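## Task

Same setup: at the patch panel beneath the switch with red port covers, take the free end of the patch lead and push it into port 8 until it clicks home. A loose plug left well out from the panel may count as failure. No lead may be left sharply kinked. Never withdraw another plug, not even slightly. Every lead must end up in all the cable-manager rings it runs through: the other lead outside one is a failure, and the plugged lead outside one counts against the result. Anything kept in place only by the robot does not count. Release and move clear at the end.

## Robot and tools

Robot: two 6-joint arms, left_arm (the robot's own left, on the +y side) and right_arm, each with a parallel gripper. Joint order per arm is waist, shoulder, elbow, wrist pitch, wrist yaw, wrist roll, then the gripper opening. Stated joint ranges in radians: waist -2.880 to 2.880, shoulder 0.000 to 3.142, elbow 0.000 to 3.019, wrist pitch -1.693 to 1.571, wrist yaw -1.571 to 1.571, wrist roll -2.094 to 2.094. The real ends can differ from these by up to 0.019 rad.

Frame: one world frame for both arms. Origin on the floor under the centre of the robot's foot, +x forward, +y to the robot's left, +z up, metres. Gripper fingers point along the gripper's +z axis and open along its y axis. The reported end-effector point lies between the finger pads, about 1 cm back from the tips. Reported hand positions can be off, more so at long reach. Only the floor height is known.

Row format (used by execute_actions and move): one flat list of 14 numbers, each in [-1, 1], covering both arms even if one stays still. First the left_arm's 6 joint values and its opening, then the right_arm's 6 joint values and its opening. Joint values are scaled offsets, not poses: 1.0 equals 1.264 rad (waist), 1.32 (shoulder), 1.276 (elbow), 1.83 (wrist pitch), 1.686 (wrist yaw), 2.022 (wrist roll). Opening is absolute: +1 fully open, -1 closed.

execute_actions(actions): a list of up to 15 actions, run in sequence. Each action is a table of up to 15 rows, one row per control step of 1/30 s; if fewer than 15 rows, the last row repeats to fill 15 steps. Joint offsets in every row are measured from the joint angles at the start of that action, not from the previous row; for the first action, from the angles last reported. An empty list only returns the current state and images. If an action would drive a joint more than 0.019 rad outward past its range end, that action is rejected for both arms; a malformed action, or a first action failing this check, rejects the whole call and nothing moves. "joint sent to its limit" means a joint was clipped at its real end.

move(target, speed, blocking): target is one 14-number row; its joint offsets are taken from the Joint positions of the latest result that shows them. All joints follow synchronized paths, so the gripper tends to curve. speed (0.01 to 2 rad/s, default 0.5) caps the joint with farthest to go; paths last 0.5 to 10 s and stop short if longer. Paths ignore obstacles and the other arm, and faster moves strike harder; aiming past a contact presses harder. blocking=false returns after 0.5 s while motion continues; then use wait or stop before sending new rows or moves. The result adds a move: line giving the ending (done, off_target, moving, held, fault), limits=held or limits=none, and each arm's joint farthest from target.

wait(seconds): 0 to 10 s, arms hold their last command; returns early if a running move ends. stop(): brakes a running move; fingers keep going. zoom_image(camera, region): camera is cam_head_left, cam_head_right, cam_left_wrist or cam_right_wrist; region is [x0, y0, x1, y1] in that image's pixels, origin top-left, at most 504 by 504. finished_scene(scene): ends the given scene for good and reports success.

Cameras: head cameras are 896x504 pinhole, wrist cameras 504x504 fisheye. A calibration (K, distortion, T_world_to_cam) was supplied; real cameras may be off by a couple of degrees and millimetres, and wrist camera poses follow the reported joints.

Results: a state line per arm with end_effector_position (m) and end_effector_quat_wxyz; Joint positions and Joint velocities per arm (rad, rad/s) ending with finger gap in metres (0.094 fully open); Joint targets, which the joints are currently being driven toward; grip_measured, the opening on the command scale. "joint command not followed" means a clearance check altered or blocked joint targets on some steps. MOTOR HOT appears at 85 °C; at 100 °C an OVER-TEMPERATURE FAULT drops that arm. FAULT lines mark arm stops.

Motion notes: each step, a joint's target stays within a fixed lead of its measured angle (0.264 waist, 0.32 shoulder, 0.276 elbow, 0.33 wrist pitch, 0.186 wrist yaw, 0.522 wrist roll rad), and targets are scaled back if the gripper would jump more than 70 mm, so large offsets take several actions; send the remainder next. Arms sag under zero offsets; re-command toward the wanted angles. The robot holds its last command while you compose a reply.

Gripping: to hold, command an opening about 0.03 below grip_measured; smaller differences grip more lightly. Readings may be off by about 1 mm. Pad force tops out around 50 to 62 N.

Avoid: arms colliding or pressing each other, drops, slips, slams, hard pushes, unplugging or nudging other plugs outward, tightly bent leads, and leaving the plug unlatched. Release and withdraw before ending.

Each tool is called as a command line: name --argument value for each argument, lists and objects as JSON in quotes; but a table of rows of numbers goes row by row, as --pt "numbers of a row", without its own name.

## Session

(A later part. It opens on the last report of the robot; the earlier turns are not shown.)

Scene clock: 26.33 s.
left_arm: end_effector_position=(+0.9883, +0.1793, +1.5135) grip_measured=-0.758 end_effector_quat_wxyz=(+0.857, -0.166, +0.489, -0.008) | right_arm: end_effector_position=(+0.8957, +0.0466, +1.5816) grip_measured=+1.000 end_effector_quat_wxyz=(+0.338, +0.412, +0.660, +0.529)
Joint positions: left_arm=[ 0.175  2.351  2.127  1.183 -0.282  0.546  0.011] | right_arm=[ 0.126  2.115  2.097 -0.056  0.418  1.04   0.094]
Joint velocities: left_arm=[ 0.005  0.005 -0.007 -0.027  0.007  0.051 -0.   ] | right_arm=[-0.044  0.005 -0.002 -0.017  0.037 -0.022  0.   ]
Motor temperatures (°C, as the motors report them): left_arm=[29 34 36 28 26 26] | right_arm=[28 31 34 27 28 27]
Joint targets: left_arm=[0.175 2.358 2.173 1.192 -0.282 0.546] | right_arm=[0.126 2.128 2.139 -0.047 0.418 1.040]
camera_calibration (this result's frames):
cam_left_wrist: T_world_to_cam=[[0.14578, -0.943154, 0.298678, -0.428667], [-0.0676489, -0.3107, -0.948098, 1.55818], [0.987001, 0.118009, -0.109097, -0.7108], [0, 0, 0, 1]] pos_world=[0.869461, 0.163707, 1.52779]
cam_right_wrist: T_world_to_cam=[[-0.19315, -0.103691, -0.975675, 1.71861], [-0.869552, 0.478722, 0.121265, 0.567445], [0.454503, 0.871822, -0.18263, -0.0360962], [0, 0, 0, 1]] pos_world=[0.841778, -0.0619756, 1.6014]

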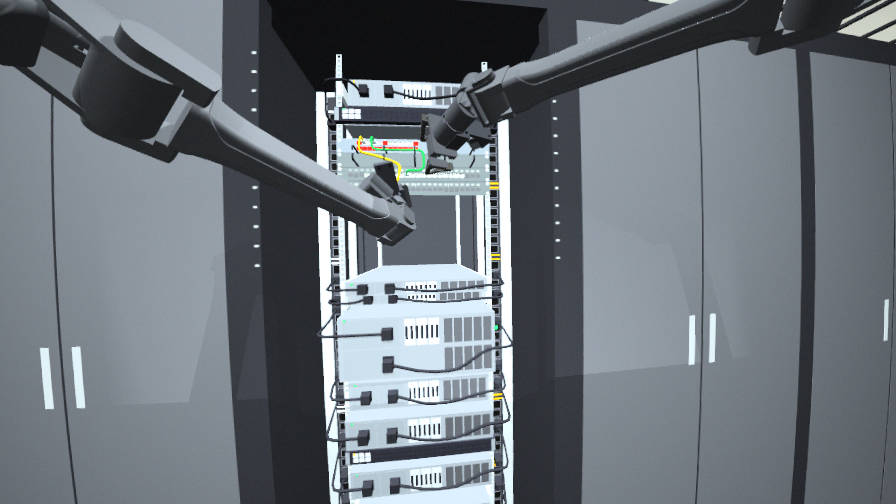

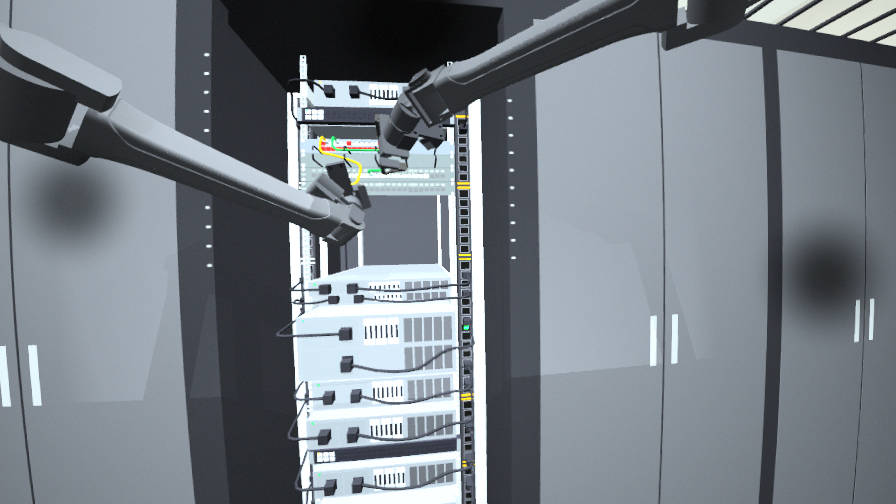

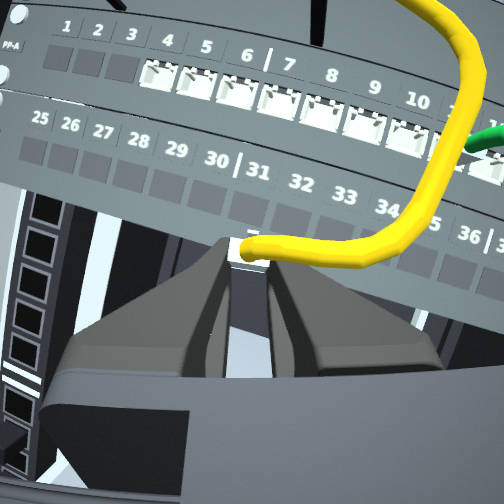

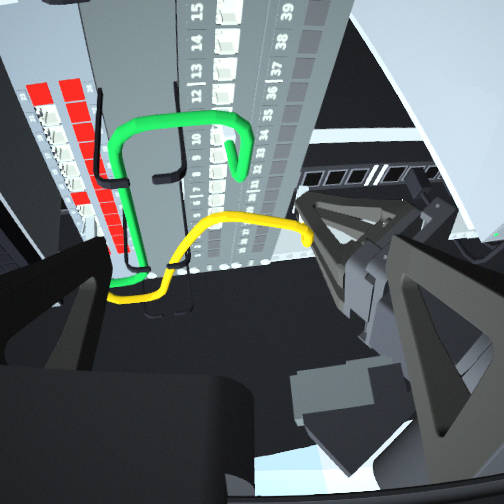

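execute_actions --actions '[[[0,0.005,0.036,0.005,0,0,-0.66,0,0.01,0.033,0.005,0,0,1.0],[0,0.005,0.036,0.005,0,0,-0.66,0,0.01,0.033,0.005,0,0,1.0],[0,0.005,0.036,0.005,0,0,-0.66,0,0.01,0.033,0.005,0,0,1.0],[0,0.005,0.036,0.005,0,0,-0.66,0,0.01,0.033,0.005,0,0,1.0],[0.005,-0.015,0.005,-0.006,0.004,0.011,-0.66,0,0.01,0.033,0.005,0,0,1.0],[0.0055,-0.018,0.000,-0.0065,0.007,0.014,-0.66,0,0.01,0.033,0.005,0,0,1.0],[0.006,-0.021,-0.005,-0.007,0.009,0.017,-0.66,0,0.01,0.033,0.005,0,0,1.0],[0.006,-0.024,-0.010,-0.007,0.012,0.020,-0.66,0,0.01,0.033,0.005,0,0,1.0],[0.0065,-0.027,-0.015,-0.0075,0.014,0.023,-0.66,0,0.01,0.033,0.005,0,0,1.0],[0.007,-0.030,-0.020,-0.008,0.017,0.026,-0.66,0,0.01,0.033,0.005,0,0,1.0],[0.007,-0.033,-0.025,-0.008,0.019,0.029,-0.66,0,0.01,0.033,0.005,0,0,1.0],[0.0075,-0.036,-0.030,-0.0085,0.022,0.032,-0.66,0,0.01,0.033,0.005,0,0,1.0],[0.008,-0.037,-0.033,-0.009,0.023,0.034,-0.66,0,0.01,0.033,0.005,0,0,1.0]]]'

wait --seconds 0.3

zoom_image --camera "cam_left_wrist" --region '[170, 200, 330, 320]'

Scene clock: 28.47 s.
left_arm: end_effector_position=(+0.9845, +0.1677, +1.5044) grip_measured=-0.662 end_effector_quat_wxyz=(+0.857, -0.133, +0.498, +0.000) | right_arm: end_effector_position=(+0.8957, +0.0466, +1.5816) grip_measured=+1.000 end_effector_quat_wxyz=(+0.338, +0.412, +0.660, +0.529)
Joint positions: left_arm=[ 0.175  2.341  2.083  1.177 -0.249  0.584  0.016] | right_arm=[ 0.126  2.115  2.097 -0.056  0.418  1.04   0.094]
Joint velocities: left_arm=[-0.015 -0.005 -0.061 -0.017  0.007 -0.007  0.001] | right_arm=[ 0.015 -0.024  0.002  0.017  0.022 -0.007  0.   ]
Motor temperatures (°C, as the motors report them): left_arm=[29 34 36 28 26 26] | right_arm=[28 31 34 27 28 27]
Joint targets: left_arm=[0.185 2.302 2.085 1.166 -0.244 0.614] | right_arm=[0.126 2.128 2.139 -0.047 0.418 1.040]
camera_calibration (this result's frames):
cam_left_wrist: T_world_to_cam=[[0.129764, -0.963266, 0.235118, -0.321561], [-0.0917128, -0.247767, -0.964469, 1.5835], [0.987294, 0.10359, -0.120495, -0.687411], [0, 0, 0, 1]] pos_world=[0.865631, 0.153799, 1.52001]
cam_right_wrist: T_world_to_cam=[[-0.19315, -0.103691, -0.975675, 1.71861], [-0.869552, 0.478722, 0.121265, 0.567445], [0.454503, 0.871822, -0.18263, -0.0360962], [0, 0, 0, 1]] pos_world=[0.841778, -0.0619756, 1.6014]

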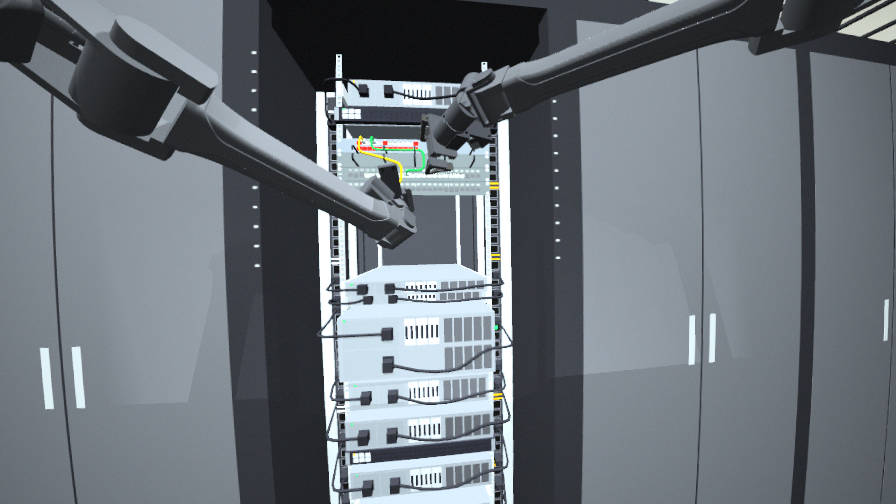

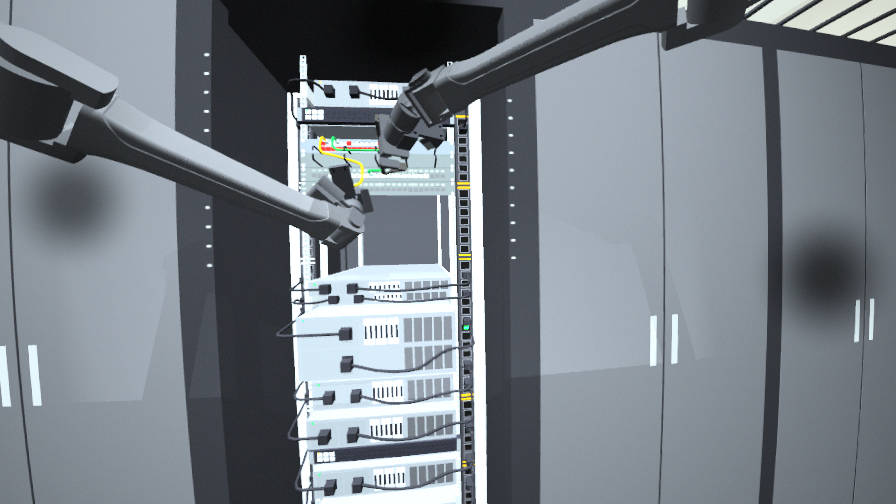

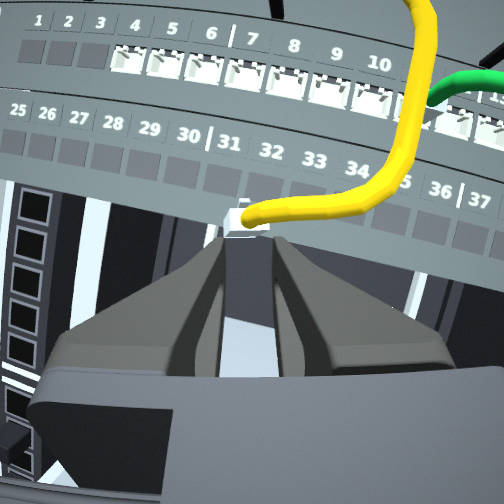

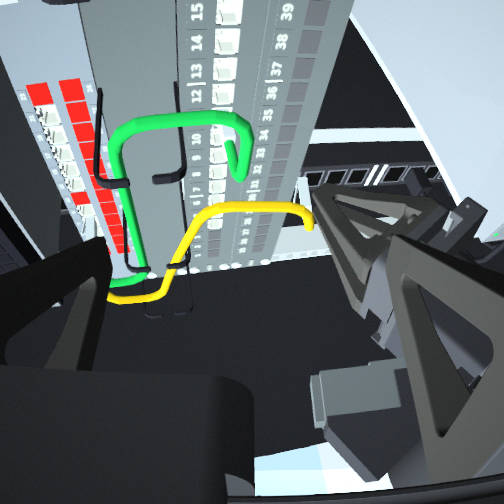

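Scene clock: 28.77 s.
left_arm: end_effector_position=(+0.9843, +0.1677, +1.5044) grip_measured=-0.662 end_effector_quat_wxyz=(+0.856, -0.130, +0.500, +0.005) | right_arm: end_effector_position=(+0.8957, +0.0466, +1.5816) grip_measured=+1.000 end_effector_quat_wxyz=(+0.338, +0.412, +0.660, +0.529)
Joint positions: left_arm=[ 0.175  2.339  2.08   1.176 -0.249  0.595  0.016] | right_arm=[ 0.126  2.115  2.097 -0.056  0.418  1.04   0.094]
Joint velocities: left_arm=[ 0.005 -0.005  0.002 -0.022 -0.022 -0.051  0.   ] | right_arm=[ 0.015 -0.015 -0.012  0.032  0.051 -0.051  0.   ]
Motor temperatures (°C, as the motors report them): left_arm=[29 35 36 28 26 26] | right_arm=[28 31 34 28 28 27]
Joint targets: left_arm=[0.185 2.302 2.085 1.166 -0.244 0.614] | right_arm=[0.126 2.128 2.139 -0.047 0.418 1.040]
wait: 0.30 s; no rest
camera_calibration (this result's frames):
cam_left_wrist: T_world_to_cam=[[0.134618, -0.965172, 0.224322, -0.309752], [-0.0943999, -0.237845, -0.966705, 1.58779], [0.986391, 0.10896, -0.12313, -0.683265], [0, 0, 0, 1]] pos_world=[0.865552, 0.153134, 1.52028]
cam_right_wrist: T_world_to_cam=[[-0.19315, -0.103691, -0.975675, 1.71861], [-0.869552, 0.478722, 0.121265, 0.567445], [0.454503, 0.871822, -0.18263, -0.0360962], [0, 0, 0, 1]] pos_world=[0.841778, -0.0619756, 1.6014]

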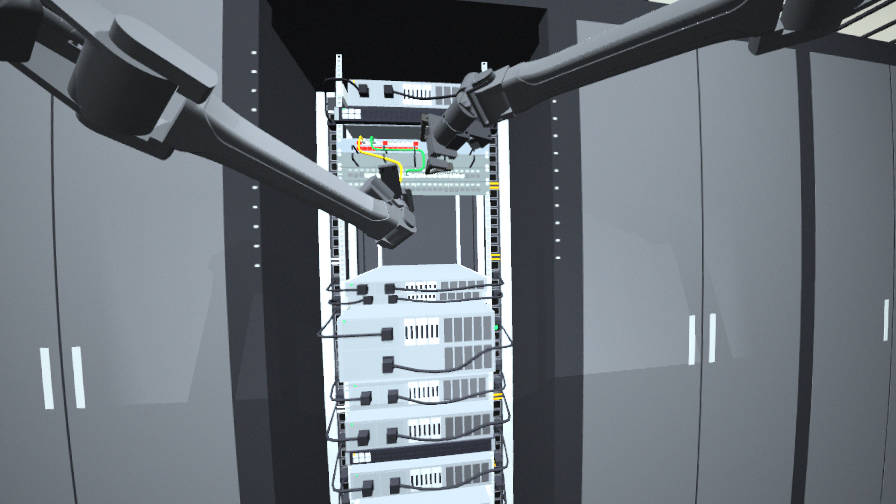

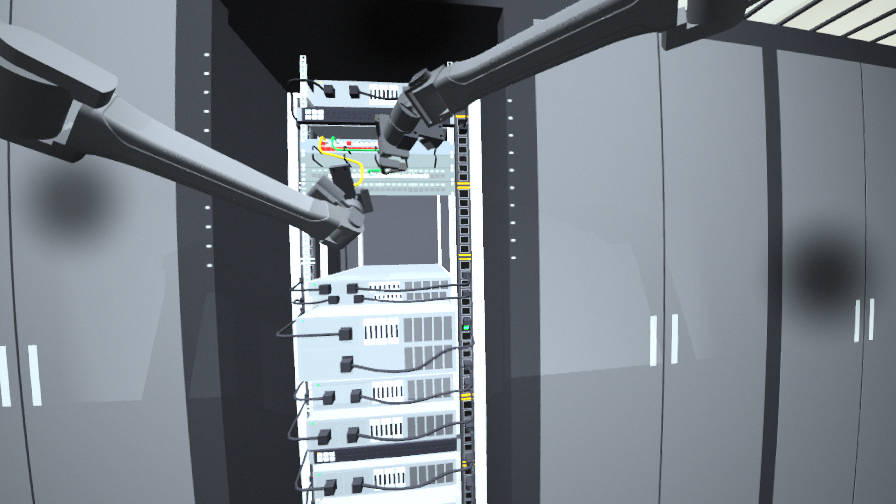

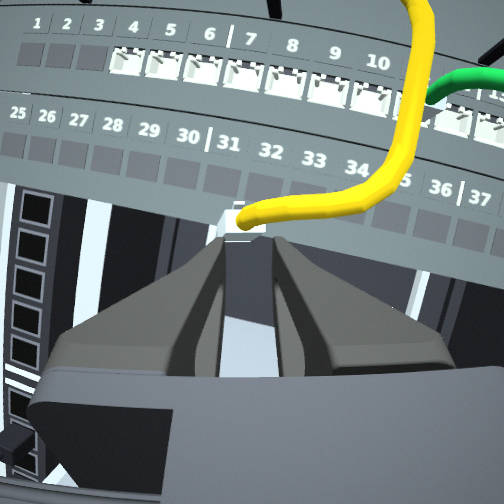

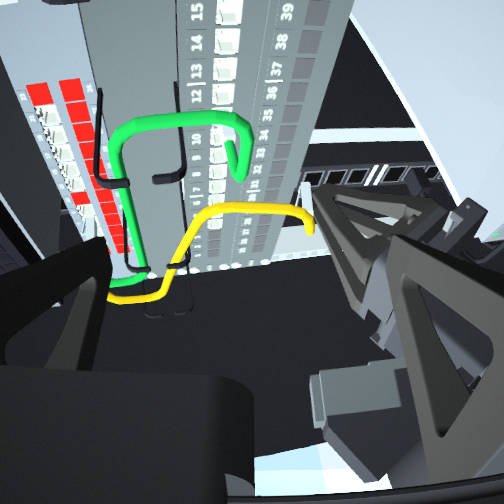

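Region (170, 200, 330, 320) of cam_left_wrist's 504x504 image, scaled by 3.150, with more detail than that image has; it fills the top 378 rows of this view, and the rest is white.

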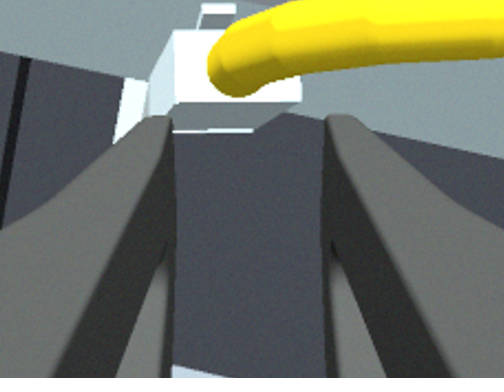

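zoom_image --camera "cam_right_wrist" --region '[250, 140, 370, 260]'

Region (250, 140, 370, 260) of cam_right_wrist's 504x504 image, scaled by 4.200, with more detail than that image has.

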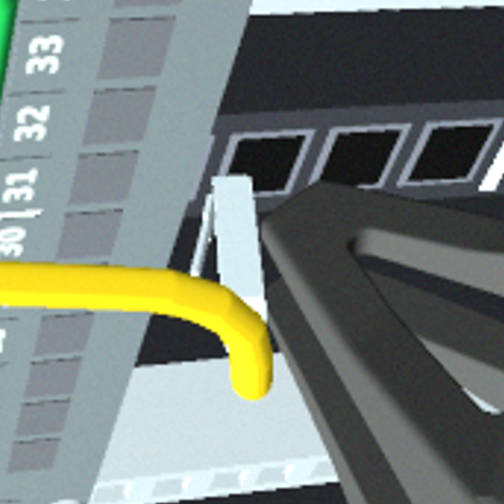

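execute_actions --actions '[[[0,0.0,0.03,0.005,-0.0155,0.058,-0.45,0,0.01,0.033,0.005,0,0,1.0],[0,0.0,0.03,0.005,-0.0155,0.058,-0.45,0,0.01,0.033,0.005,0,0,1.0],[0,0.0,0.03,0.005,-0.0155,0.058,-0.45,0,0.01,0.033,0.005,0,0,1.0],[0,0.0,0.03,0.005,-0.0155,0.058,-0.45,0,0.01,0.033,0.005,0,0,1.0],[0,0.0,0.03,0.005,-0.0155,0.058,-0.45,0,0.01,0.033,0.005,0,0,1.0],[-0.017,0.011,0.042,0.013,-0.0155,0.058,-0.45,0,0.01,0.033,0.005,0,0,1.0],[-0.019,0.012,0.046,0.017,-0.0155,0.058,-0.45,0,0.01,0.033,0.005,0,0,1.0],[-0.021,0.013,0.050,0.021,-0.0155,0.058,-0.45,0,0.01,0.033,0.005,0,0,1.0],[-0.023,0.014,0.054,0.026,-0.0155,0.058,-0.45,0,0.01,0.033,0.005,0,0,1.0],[-0.025,0.015,0.058,0.030,-0.0155,0.058,-0.45,0,0.01,0.033,0.005,0,0,1.0]]]'

wait --seconds 0.4

zoom_image --camera "cam_left_wrist" --region '[170, 200, 330, 320]'

zoom_image --camera "cam_right_wrist" --region '[250, 140, 370, 260]'

Scene clock: 32.03 s.
left_arm: end_effector_position=(+0.9816, +0.1779, +1.5134) grip_measured=-0.452 end_effector_quat_wxyz=(+0.859, -0.130, +0.492, +0.053) | right_arm: end_effector_position=(+0.8957, +0.0466, +1.5816) grip_measured=+1.000 end_effector_quat_wxyz=(+0.338, +0.412, +0.660, +0.529)
Joint positions: left_arm=[ 0.173  2.345  2.102  1.213 -0.271  0.692  0.026] | right_arm=[ 0.126  2.115  2.097 -0.056  0.418  1.04   0.094]
Joint velocities: left_arm=[-0.015 -0.005  0.027  0.002 -0.022  0.081 -0.001] | right_arm=[-0.005 -0.005 -0.002 -0.017 -0.037 -0.066  0.   ]
Motor temperatures (°C, as the motors report them): left_arm=[29 35 35 28 26 26] | right_arm=[28 31 34 28 28 27]
Joint targets: left_arm=[0.143 2.359 2.154 1.231 -0.275 0.713] | right_arm=[0.126 2.128 2.139 -0.047 0.418 1.040]
camera_calibration (this result's frames):
cam_left_wrist: T_world_to_cam=[[0.215893, -0.960179, 0.17733, -0.311129], [-0.0724904, -0.196873, -0.977745, 1.58661], [0.973722, 0.198234, -0.112107, -0.700767], [0, 0, 0, 1]] pos_world=[0.864537, 0.152537, 1.52791]
cam_right_wrist: T_world_to_cam=[[-0.19315, -0.103691, -0.975675, 1.71861], [-0.869552, 0.478722, 0.121265, 0.567445], [0.454503, 0.871822, -0.18263, -0.0360962], [0, 0, 0, 1]] pos_world=[0.841778, -0.0619756, 1.6014]

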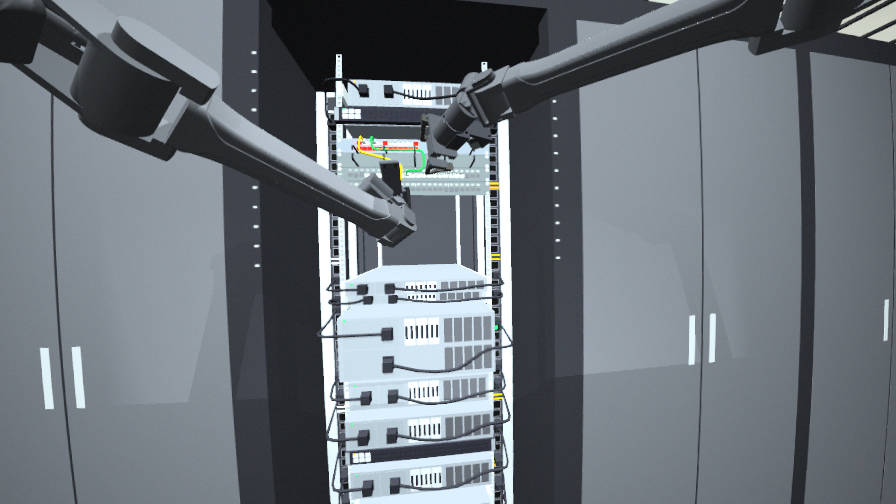

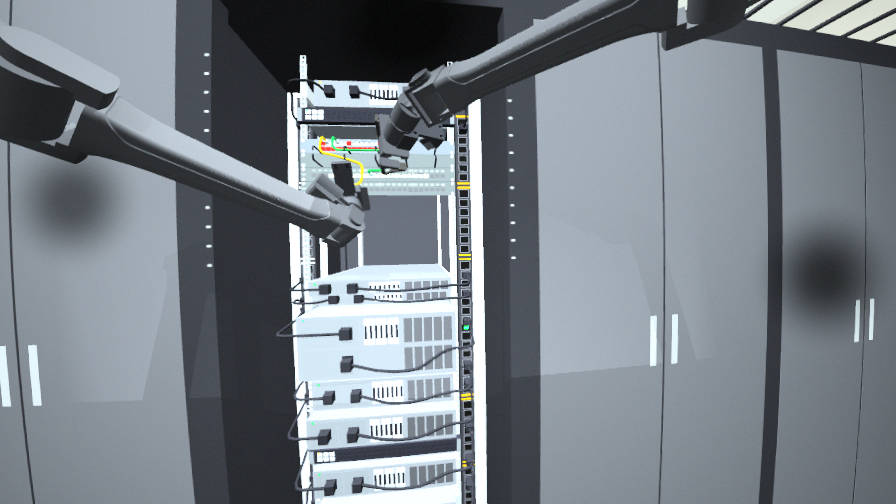

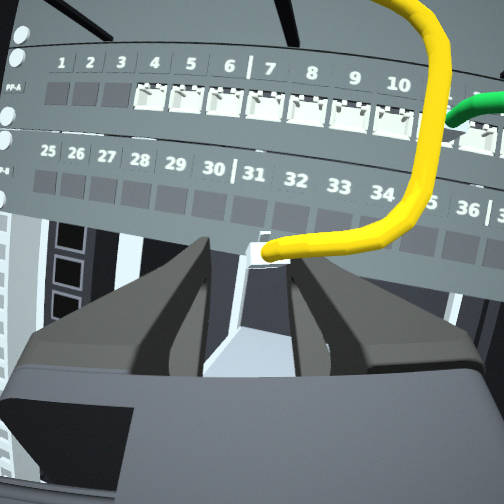

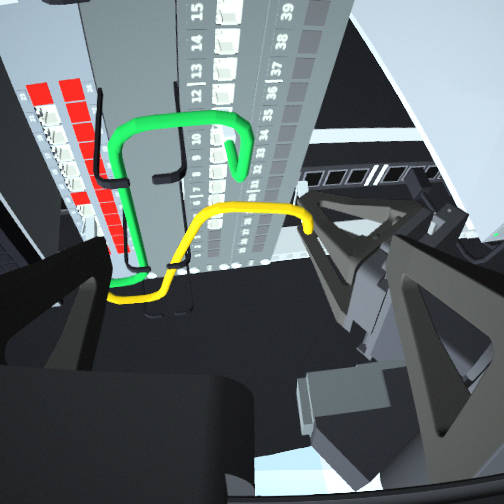

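Scene clock: 32.43 s.
left_arm: end_effector_position=(+0.9813, +0.1776, +1.5145) grip_measured=-0.452 end_effector_quat_wxyz=(+0.860, -0.129, +0.491, +0.054) | right_arm: end_effector_position=(+0.8957, +0.0466, +1.5816) grip_measured=+1.000 end_effector_quat_wxyz=(+0.338, +0.412, +0.660, +0.529)
Joint positions: left_arm=[ 0.172  2.345  2.103  1.214 -0.271  0.695  0.026] | right_arm=[ 0.126  2.115  2.097 -0.056  0.418  1.04   0.094]
Joint velocities: left_arm=[-0.015 -0.005  0.007  0.022 -0.007  0.022 -0.002] | right_arm=[-0.005  0.005  0.002  0.007 -0.051 -0.007  0.   ]
Motor temperatures (°C, as the motors report them): left_arm=[29 35 36 28 26 26] | right_arm=[28 31 34 28 28 27]
Joint targets: left_arm=[0.143 2.359 2.154 1.231 -0.275 0.713] | right_arm=[0.126 2.128 2.139 -0.047 0.418 1.040]
wait: 0.40 s; at rest by 0.27 s
camera_calibration (this result's frames):
cam_left_wrist: T_world_to_cam=[[0.217343, -0.960125, 0.175849, -0.31077], [-0.0711858, -0.195267, -0.978163, 1.58666], [0.973496, 0.200079, -0.110787, -0.702361], [0, 0, 0, 1]] pos_world=[0.864237, 0.151973, 1.52885]
cam_right_wrist: T_world_to_cam=[[-0.19315, -0.103691, -0.975675, 1.71861], [-0.869552, 0.478722, 0.121265, 0.567445], [0.454503, 0.871822, -0.18263, -0.0360962], [0, 0, 0, 1]] pos_world=[0.841778, -0.0619756, 1.6014]

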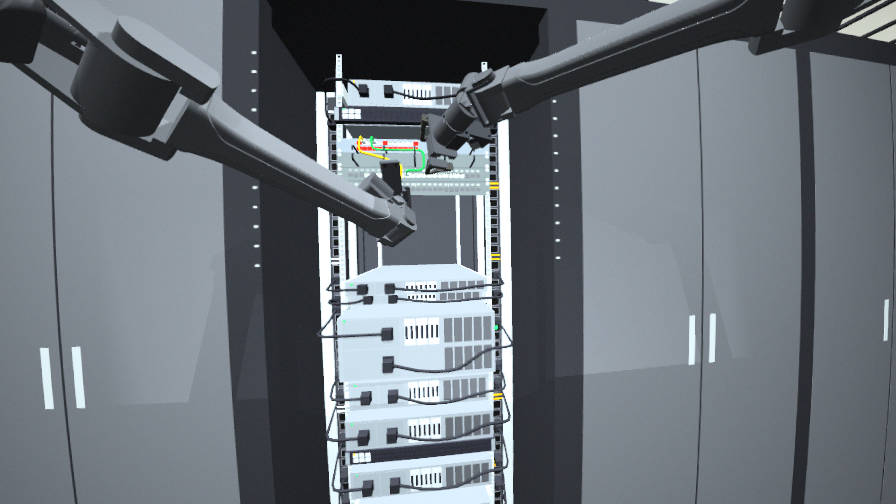

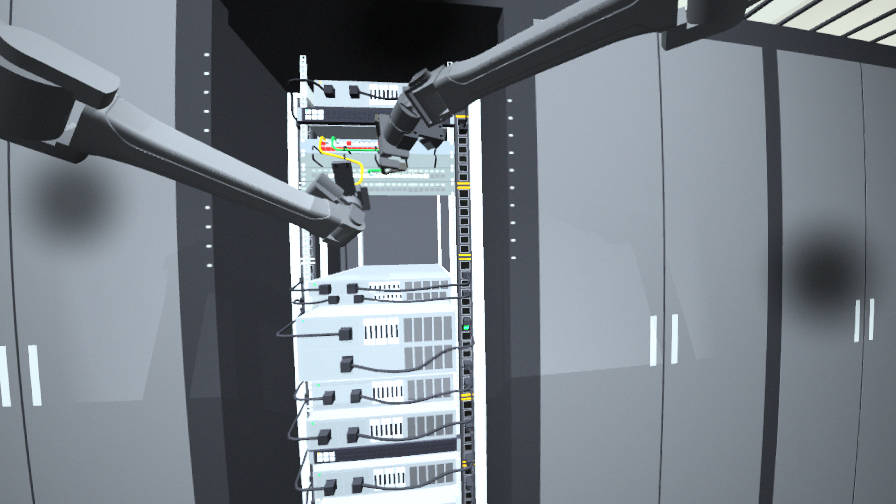

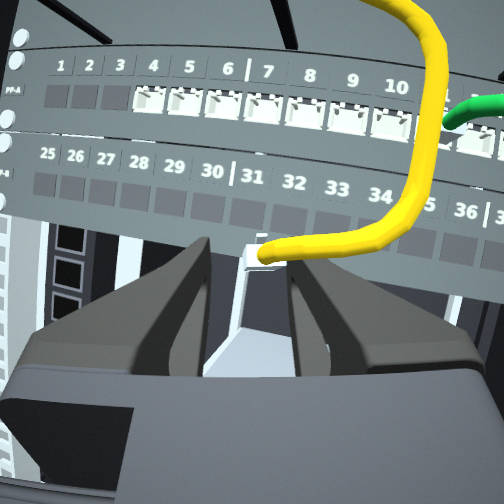

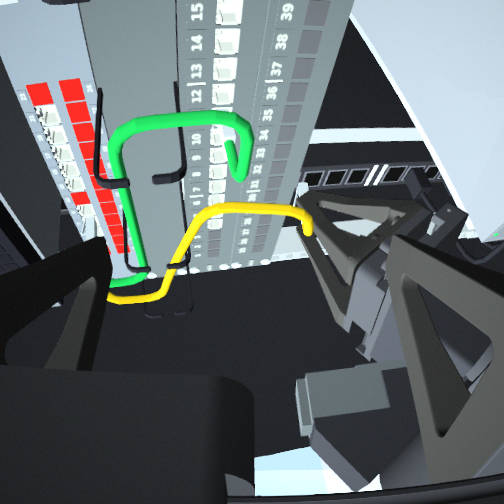

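Region (170, 200, 330, 320) of cam_left_wrist's 504x504 image, scaled by 3.150, with more detail than that image has; it fills the top 378 rows of this view, and the rest is white.

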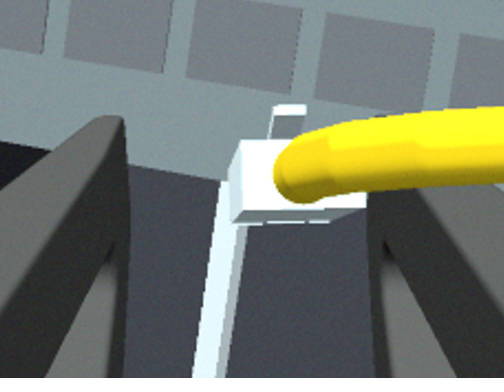

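Region (250, 140, 370, 260) of cam_right_wrist's 504x504 image, scaled by 4.200, with more detail than that image has.

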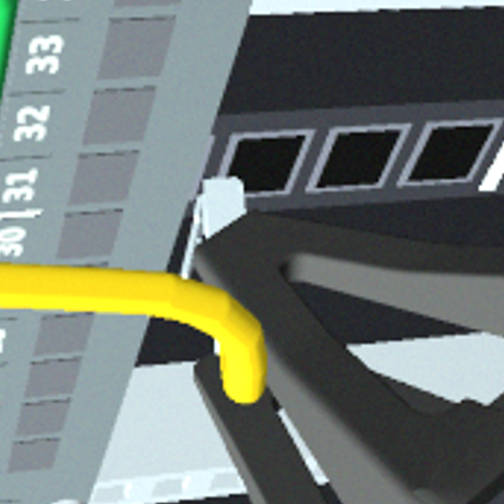

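execute_actions --actions '[[[-0.0285,0.013,0.036,0.005,0,0,-0.5,0,0.01,0.033,0.005,0,0,1.0]]]'

wait --seconds 0.3

zoom_image --camera "cam_left_wrist" --region '[170, 200, 330, 320]'

Scene clock: 33.33 s.
left_arm: end_effector_position=(+0.9786, +0.1703, +1.5173) grip_measured=-0.498 end_effector_quat_wxyz=(+0.860, -0.128, +0.491, +0.050) | right_arm: end_effector_position=(+0.8957, +0.0466, +1.5816) grip_measured=+1.000 end_effector_quat_wxyz=(+0.338, +0.412, +0.660, +0.529)
Joint positions: left_arm=[ 0.162  2.346  2.103  1.214 -0.271  0.696  0.024] | right_arm=[ 0.126  2.115  2.097 -0.056  0.418  1.04   0.094]
Joint velocities: left_arm=[-0.005 -0.005 -0.012 -0.002 -0.037  0.007 -0.001] | right_arm=[-0.015 -0.015 -0.007 -0.007  0.051 -0.037  0.   ]
Motor temperatures (°C, as the motors report them): left_arm=[29 35 36 28 26 26] | right_arm=[28 31 35 28 28 27]
Joint targets: left_arm=[0.135 2.362 2.149 1.223 -0.271 0.695] | right_arm=[0.126 2.128 2.139 -0.047 0.418 1.040]
camera_calibration (this result's frames):
cam_left_wrist: T_world_to_cam=[[0.208367, -0.961649, 0.178364, -0.312467], [-0.0705134, -0.196663, -0.977932, 1.58702], [0.975505, 0.191192, -0.108787, -0.701519], [0, 0, 0, 1]] pos_world=[0.86135, 0.14575, 1.53142]
cam_right_wrist: T_world_to_cam=[[-0.19315, -0.103691, -0.975675, 1.71861], [-0.869552, 0.478722, 0.121265, 0.567445], [0.454503, 0.871822, -0.18263, -0.0360962], [0, 0, 0, 1]] pos_world=[0.841778, -0.0619756, 1.6014]

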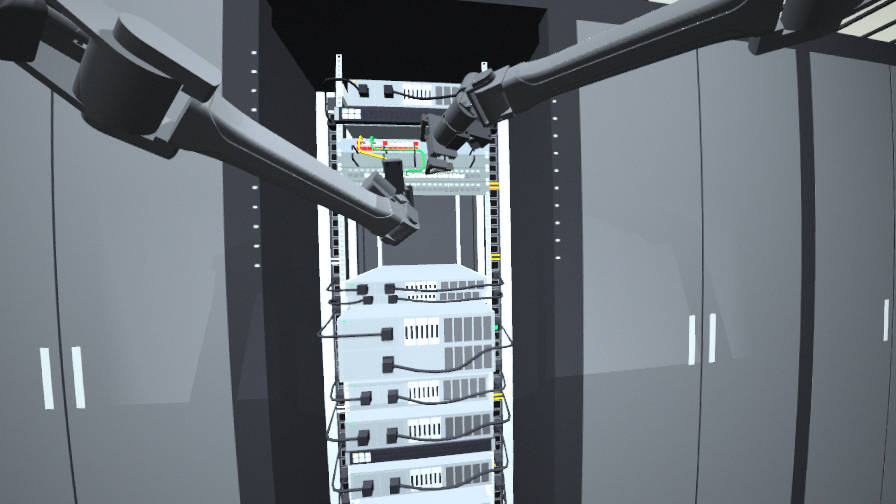

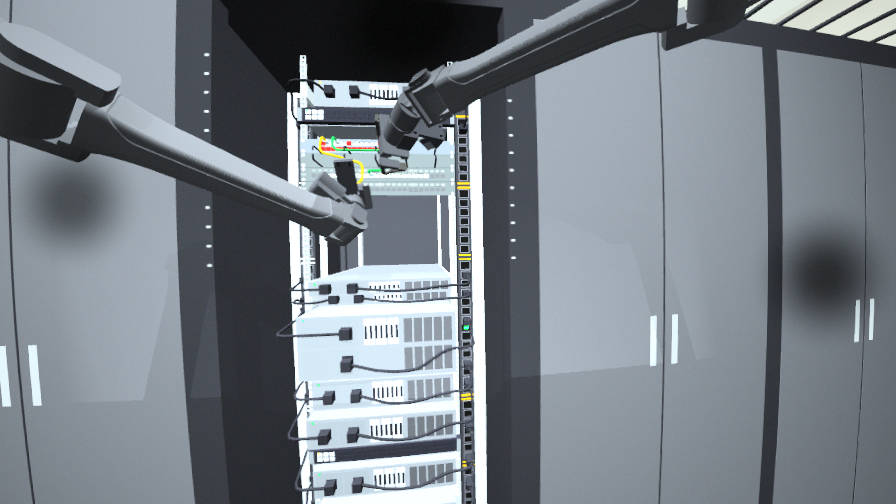

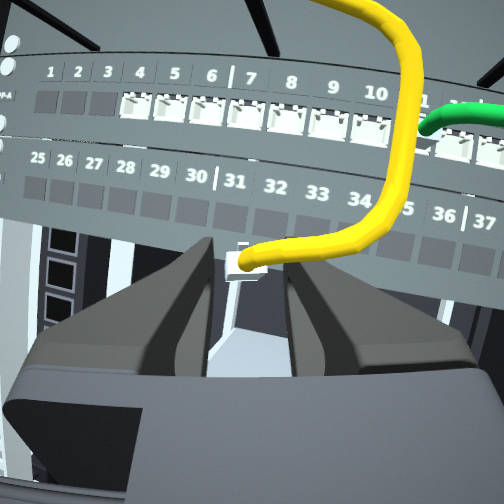

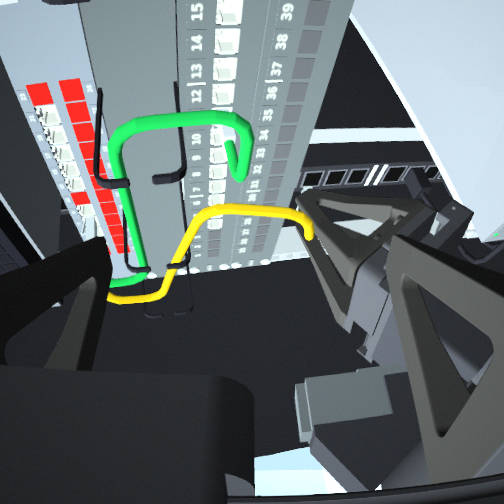

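Scene clock: 33.63 s.
left_arm: end_effector_position=(+0.9786, +0.1703, +1.5173) grip_measured=-0.498 end_effector_quat_wxyz=(+0.860, -0.128, +0.491, +0.050) | right_arm: end_effector_position=(+0.8957, +0.0466, +1.5816) grip_measured=+1.000 end_effector_quat_wxyz=(+0.338, +0.412, +0.660, +0.529)
Joint positions: left_arm=[ 0.162  2.346  2.103  1.214 -0.271  0.696  0.024] | right_arm=[ 0.126  2.115  2.097 -0.056  0.418  1.04   0.094]
Joint velocities: left_arm=[ 0.005  0.015 -0.007 -0.022 -0.037 -0.037  0.001] | right_arm=[-0.005 -0.005  0.012  0.002 -0.051 -0.022  0.   ]
Motor temperatures (°C, as the motors report them): left_arm=[29 35 36 28 26 26] | right_arm=[28 31 35 28 28 27]
Joint targets: left_arm=[0.135 2.362 2.149 1.223 -0.271 0.695] | right_arm=[0.126 2.128 2.139 -0.047 0.418 1.040]
wait: 0.30 s; at rest by 0.17 s
camera_calibration (this result's frames):
cam_left_wrist: T_world_to_cam=[[0.208367, -0.961649, 0.178364, -0.312467], [-0.0705134, -0.196663, -0.977932, 1.58702], [0.975505, 0.191192, -0.108787, -0.701519], [0, 0, 0, 1]] pos_world=[0.86135, 0.14575, 1.53142]
cam_right_wrist: T_world_to_cam=[[-0.19315, -0.103691, -0.975675, 1.71861], [-0.869552, 0.478722, 0.121265, 0.567445], [0.454503, 0.871822, -0.18263, -0.0360962], [0, 0, 0, 1]] pos_world=[0.841778, -0.0619756, 1.6014]

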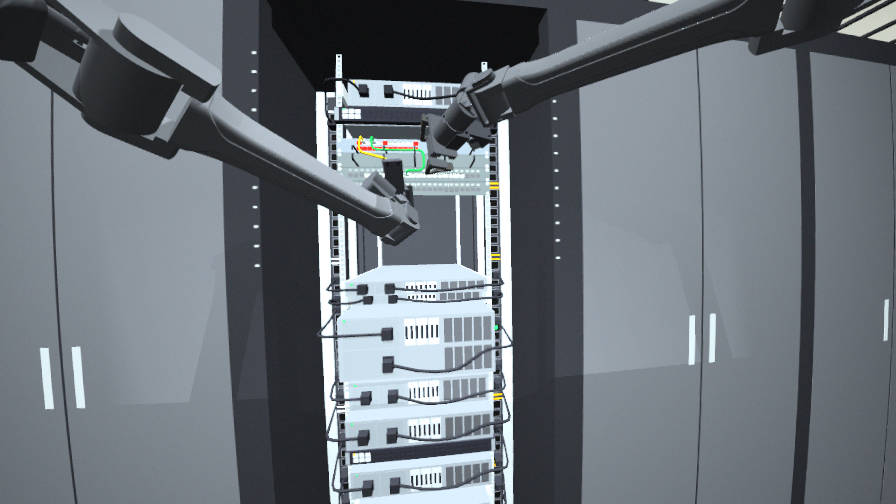

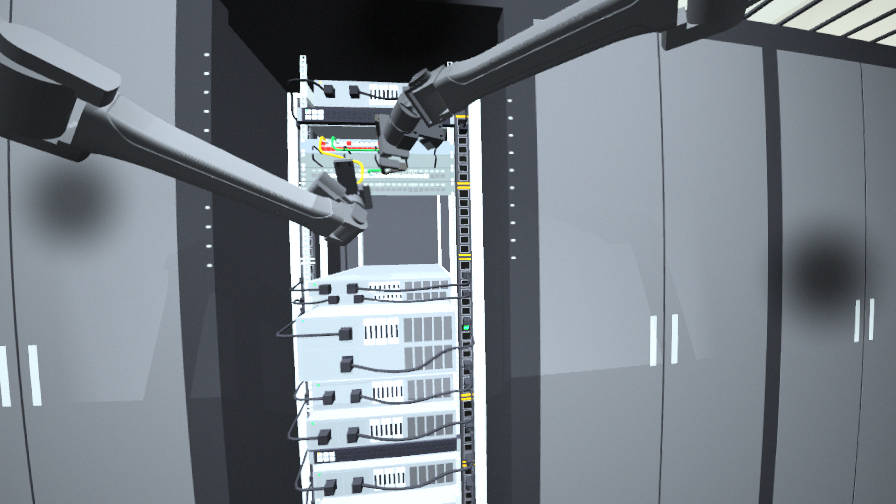

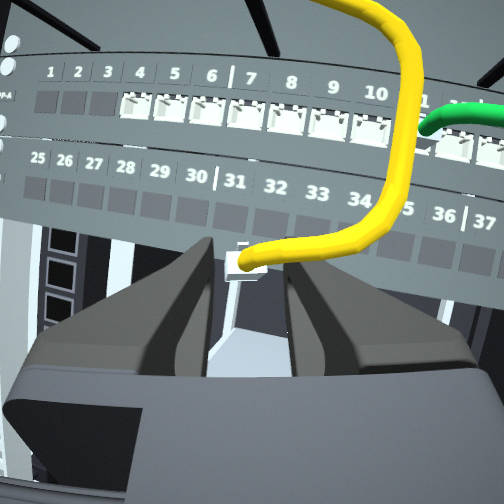

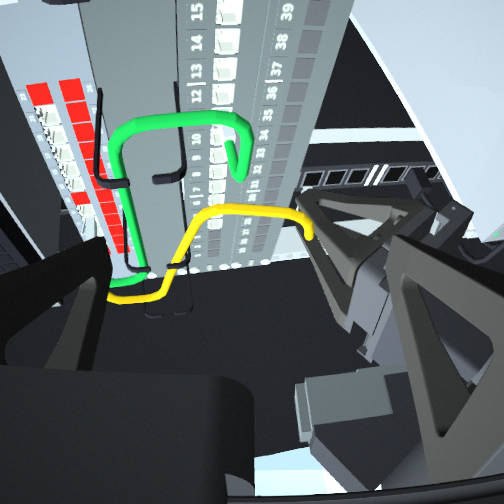

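Region (170, 200, 330, 320) of cam_left_wrist's 504x504 image, scaled by 3.150, with more detail than that image has; it fills the top 378 rows of this view, and the rest is white.

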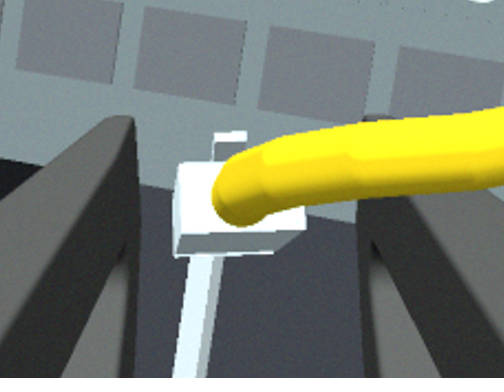

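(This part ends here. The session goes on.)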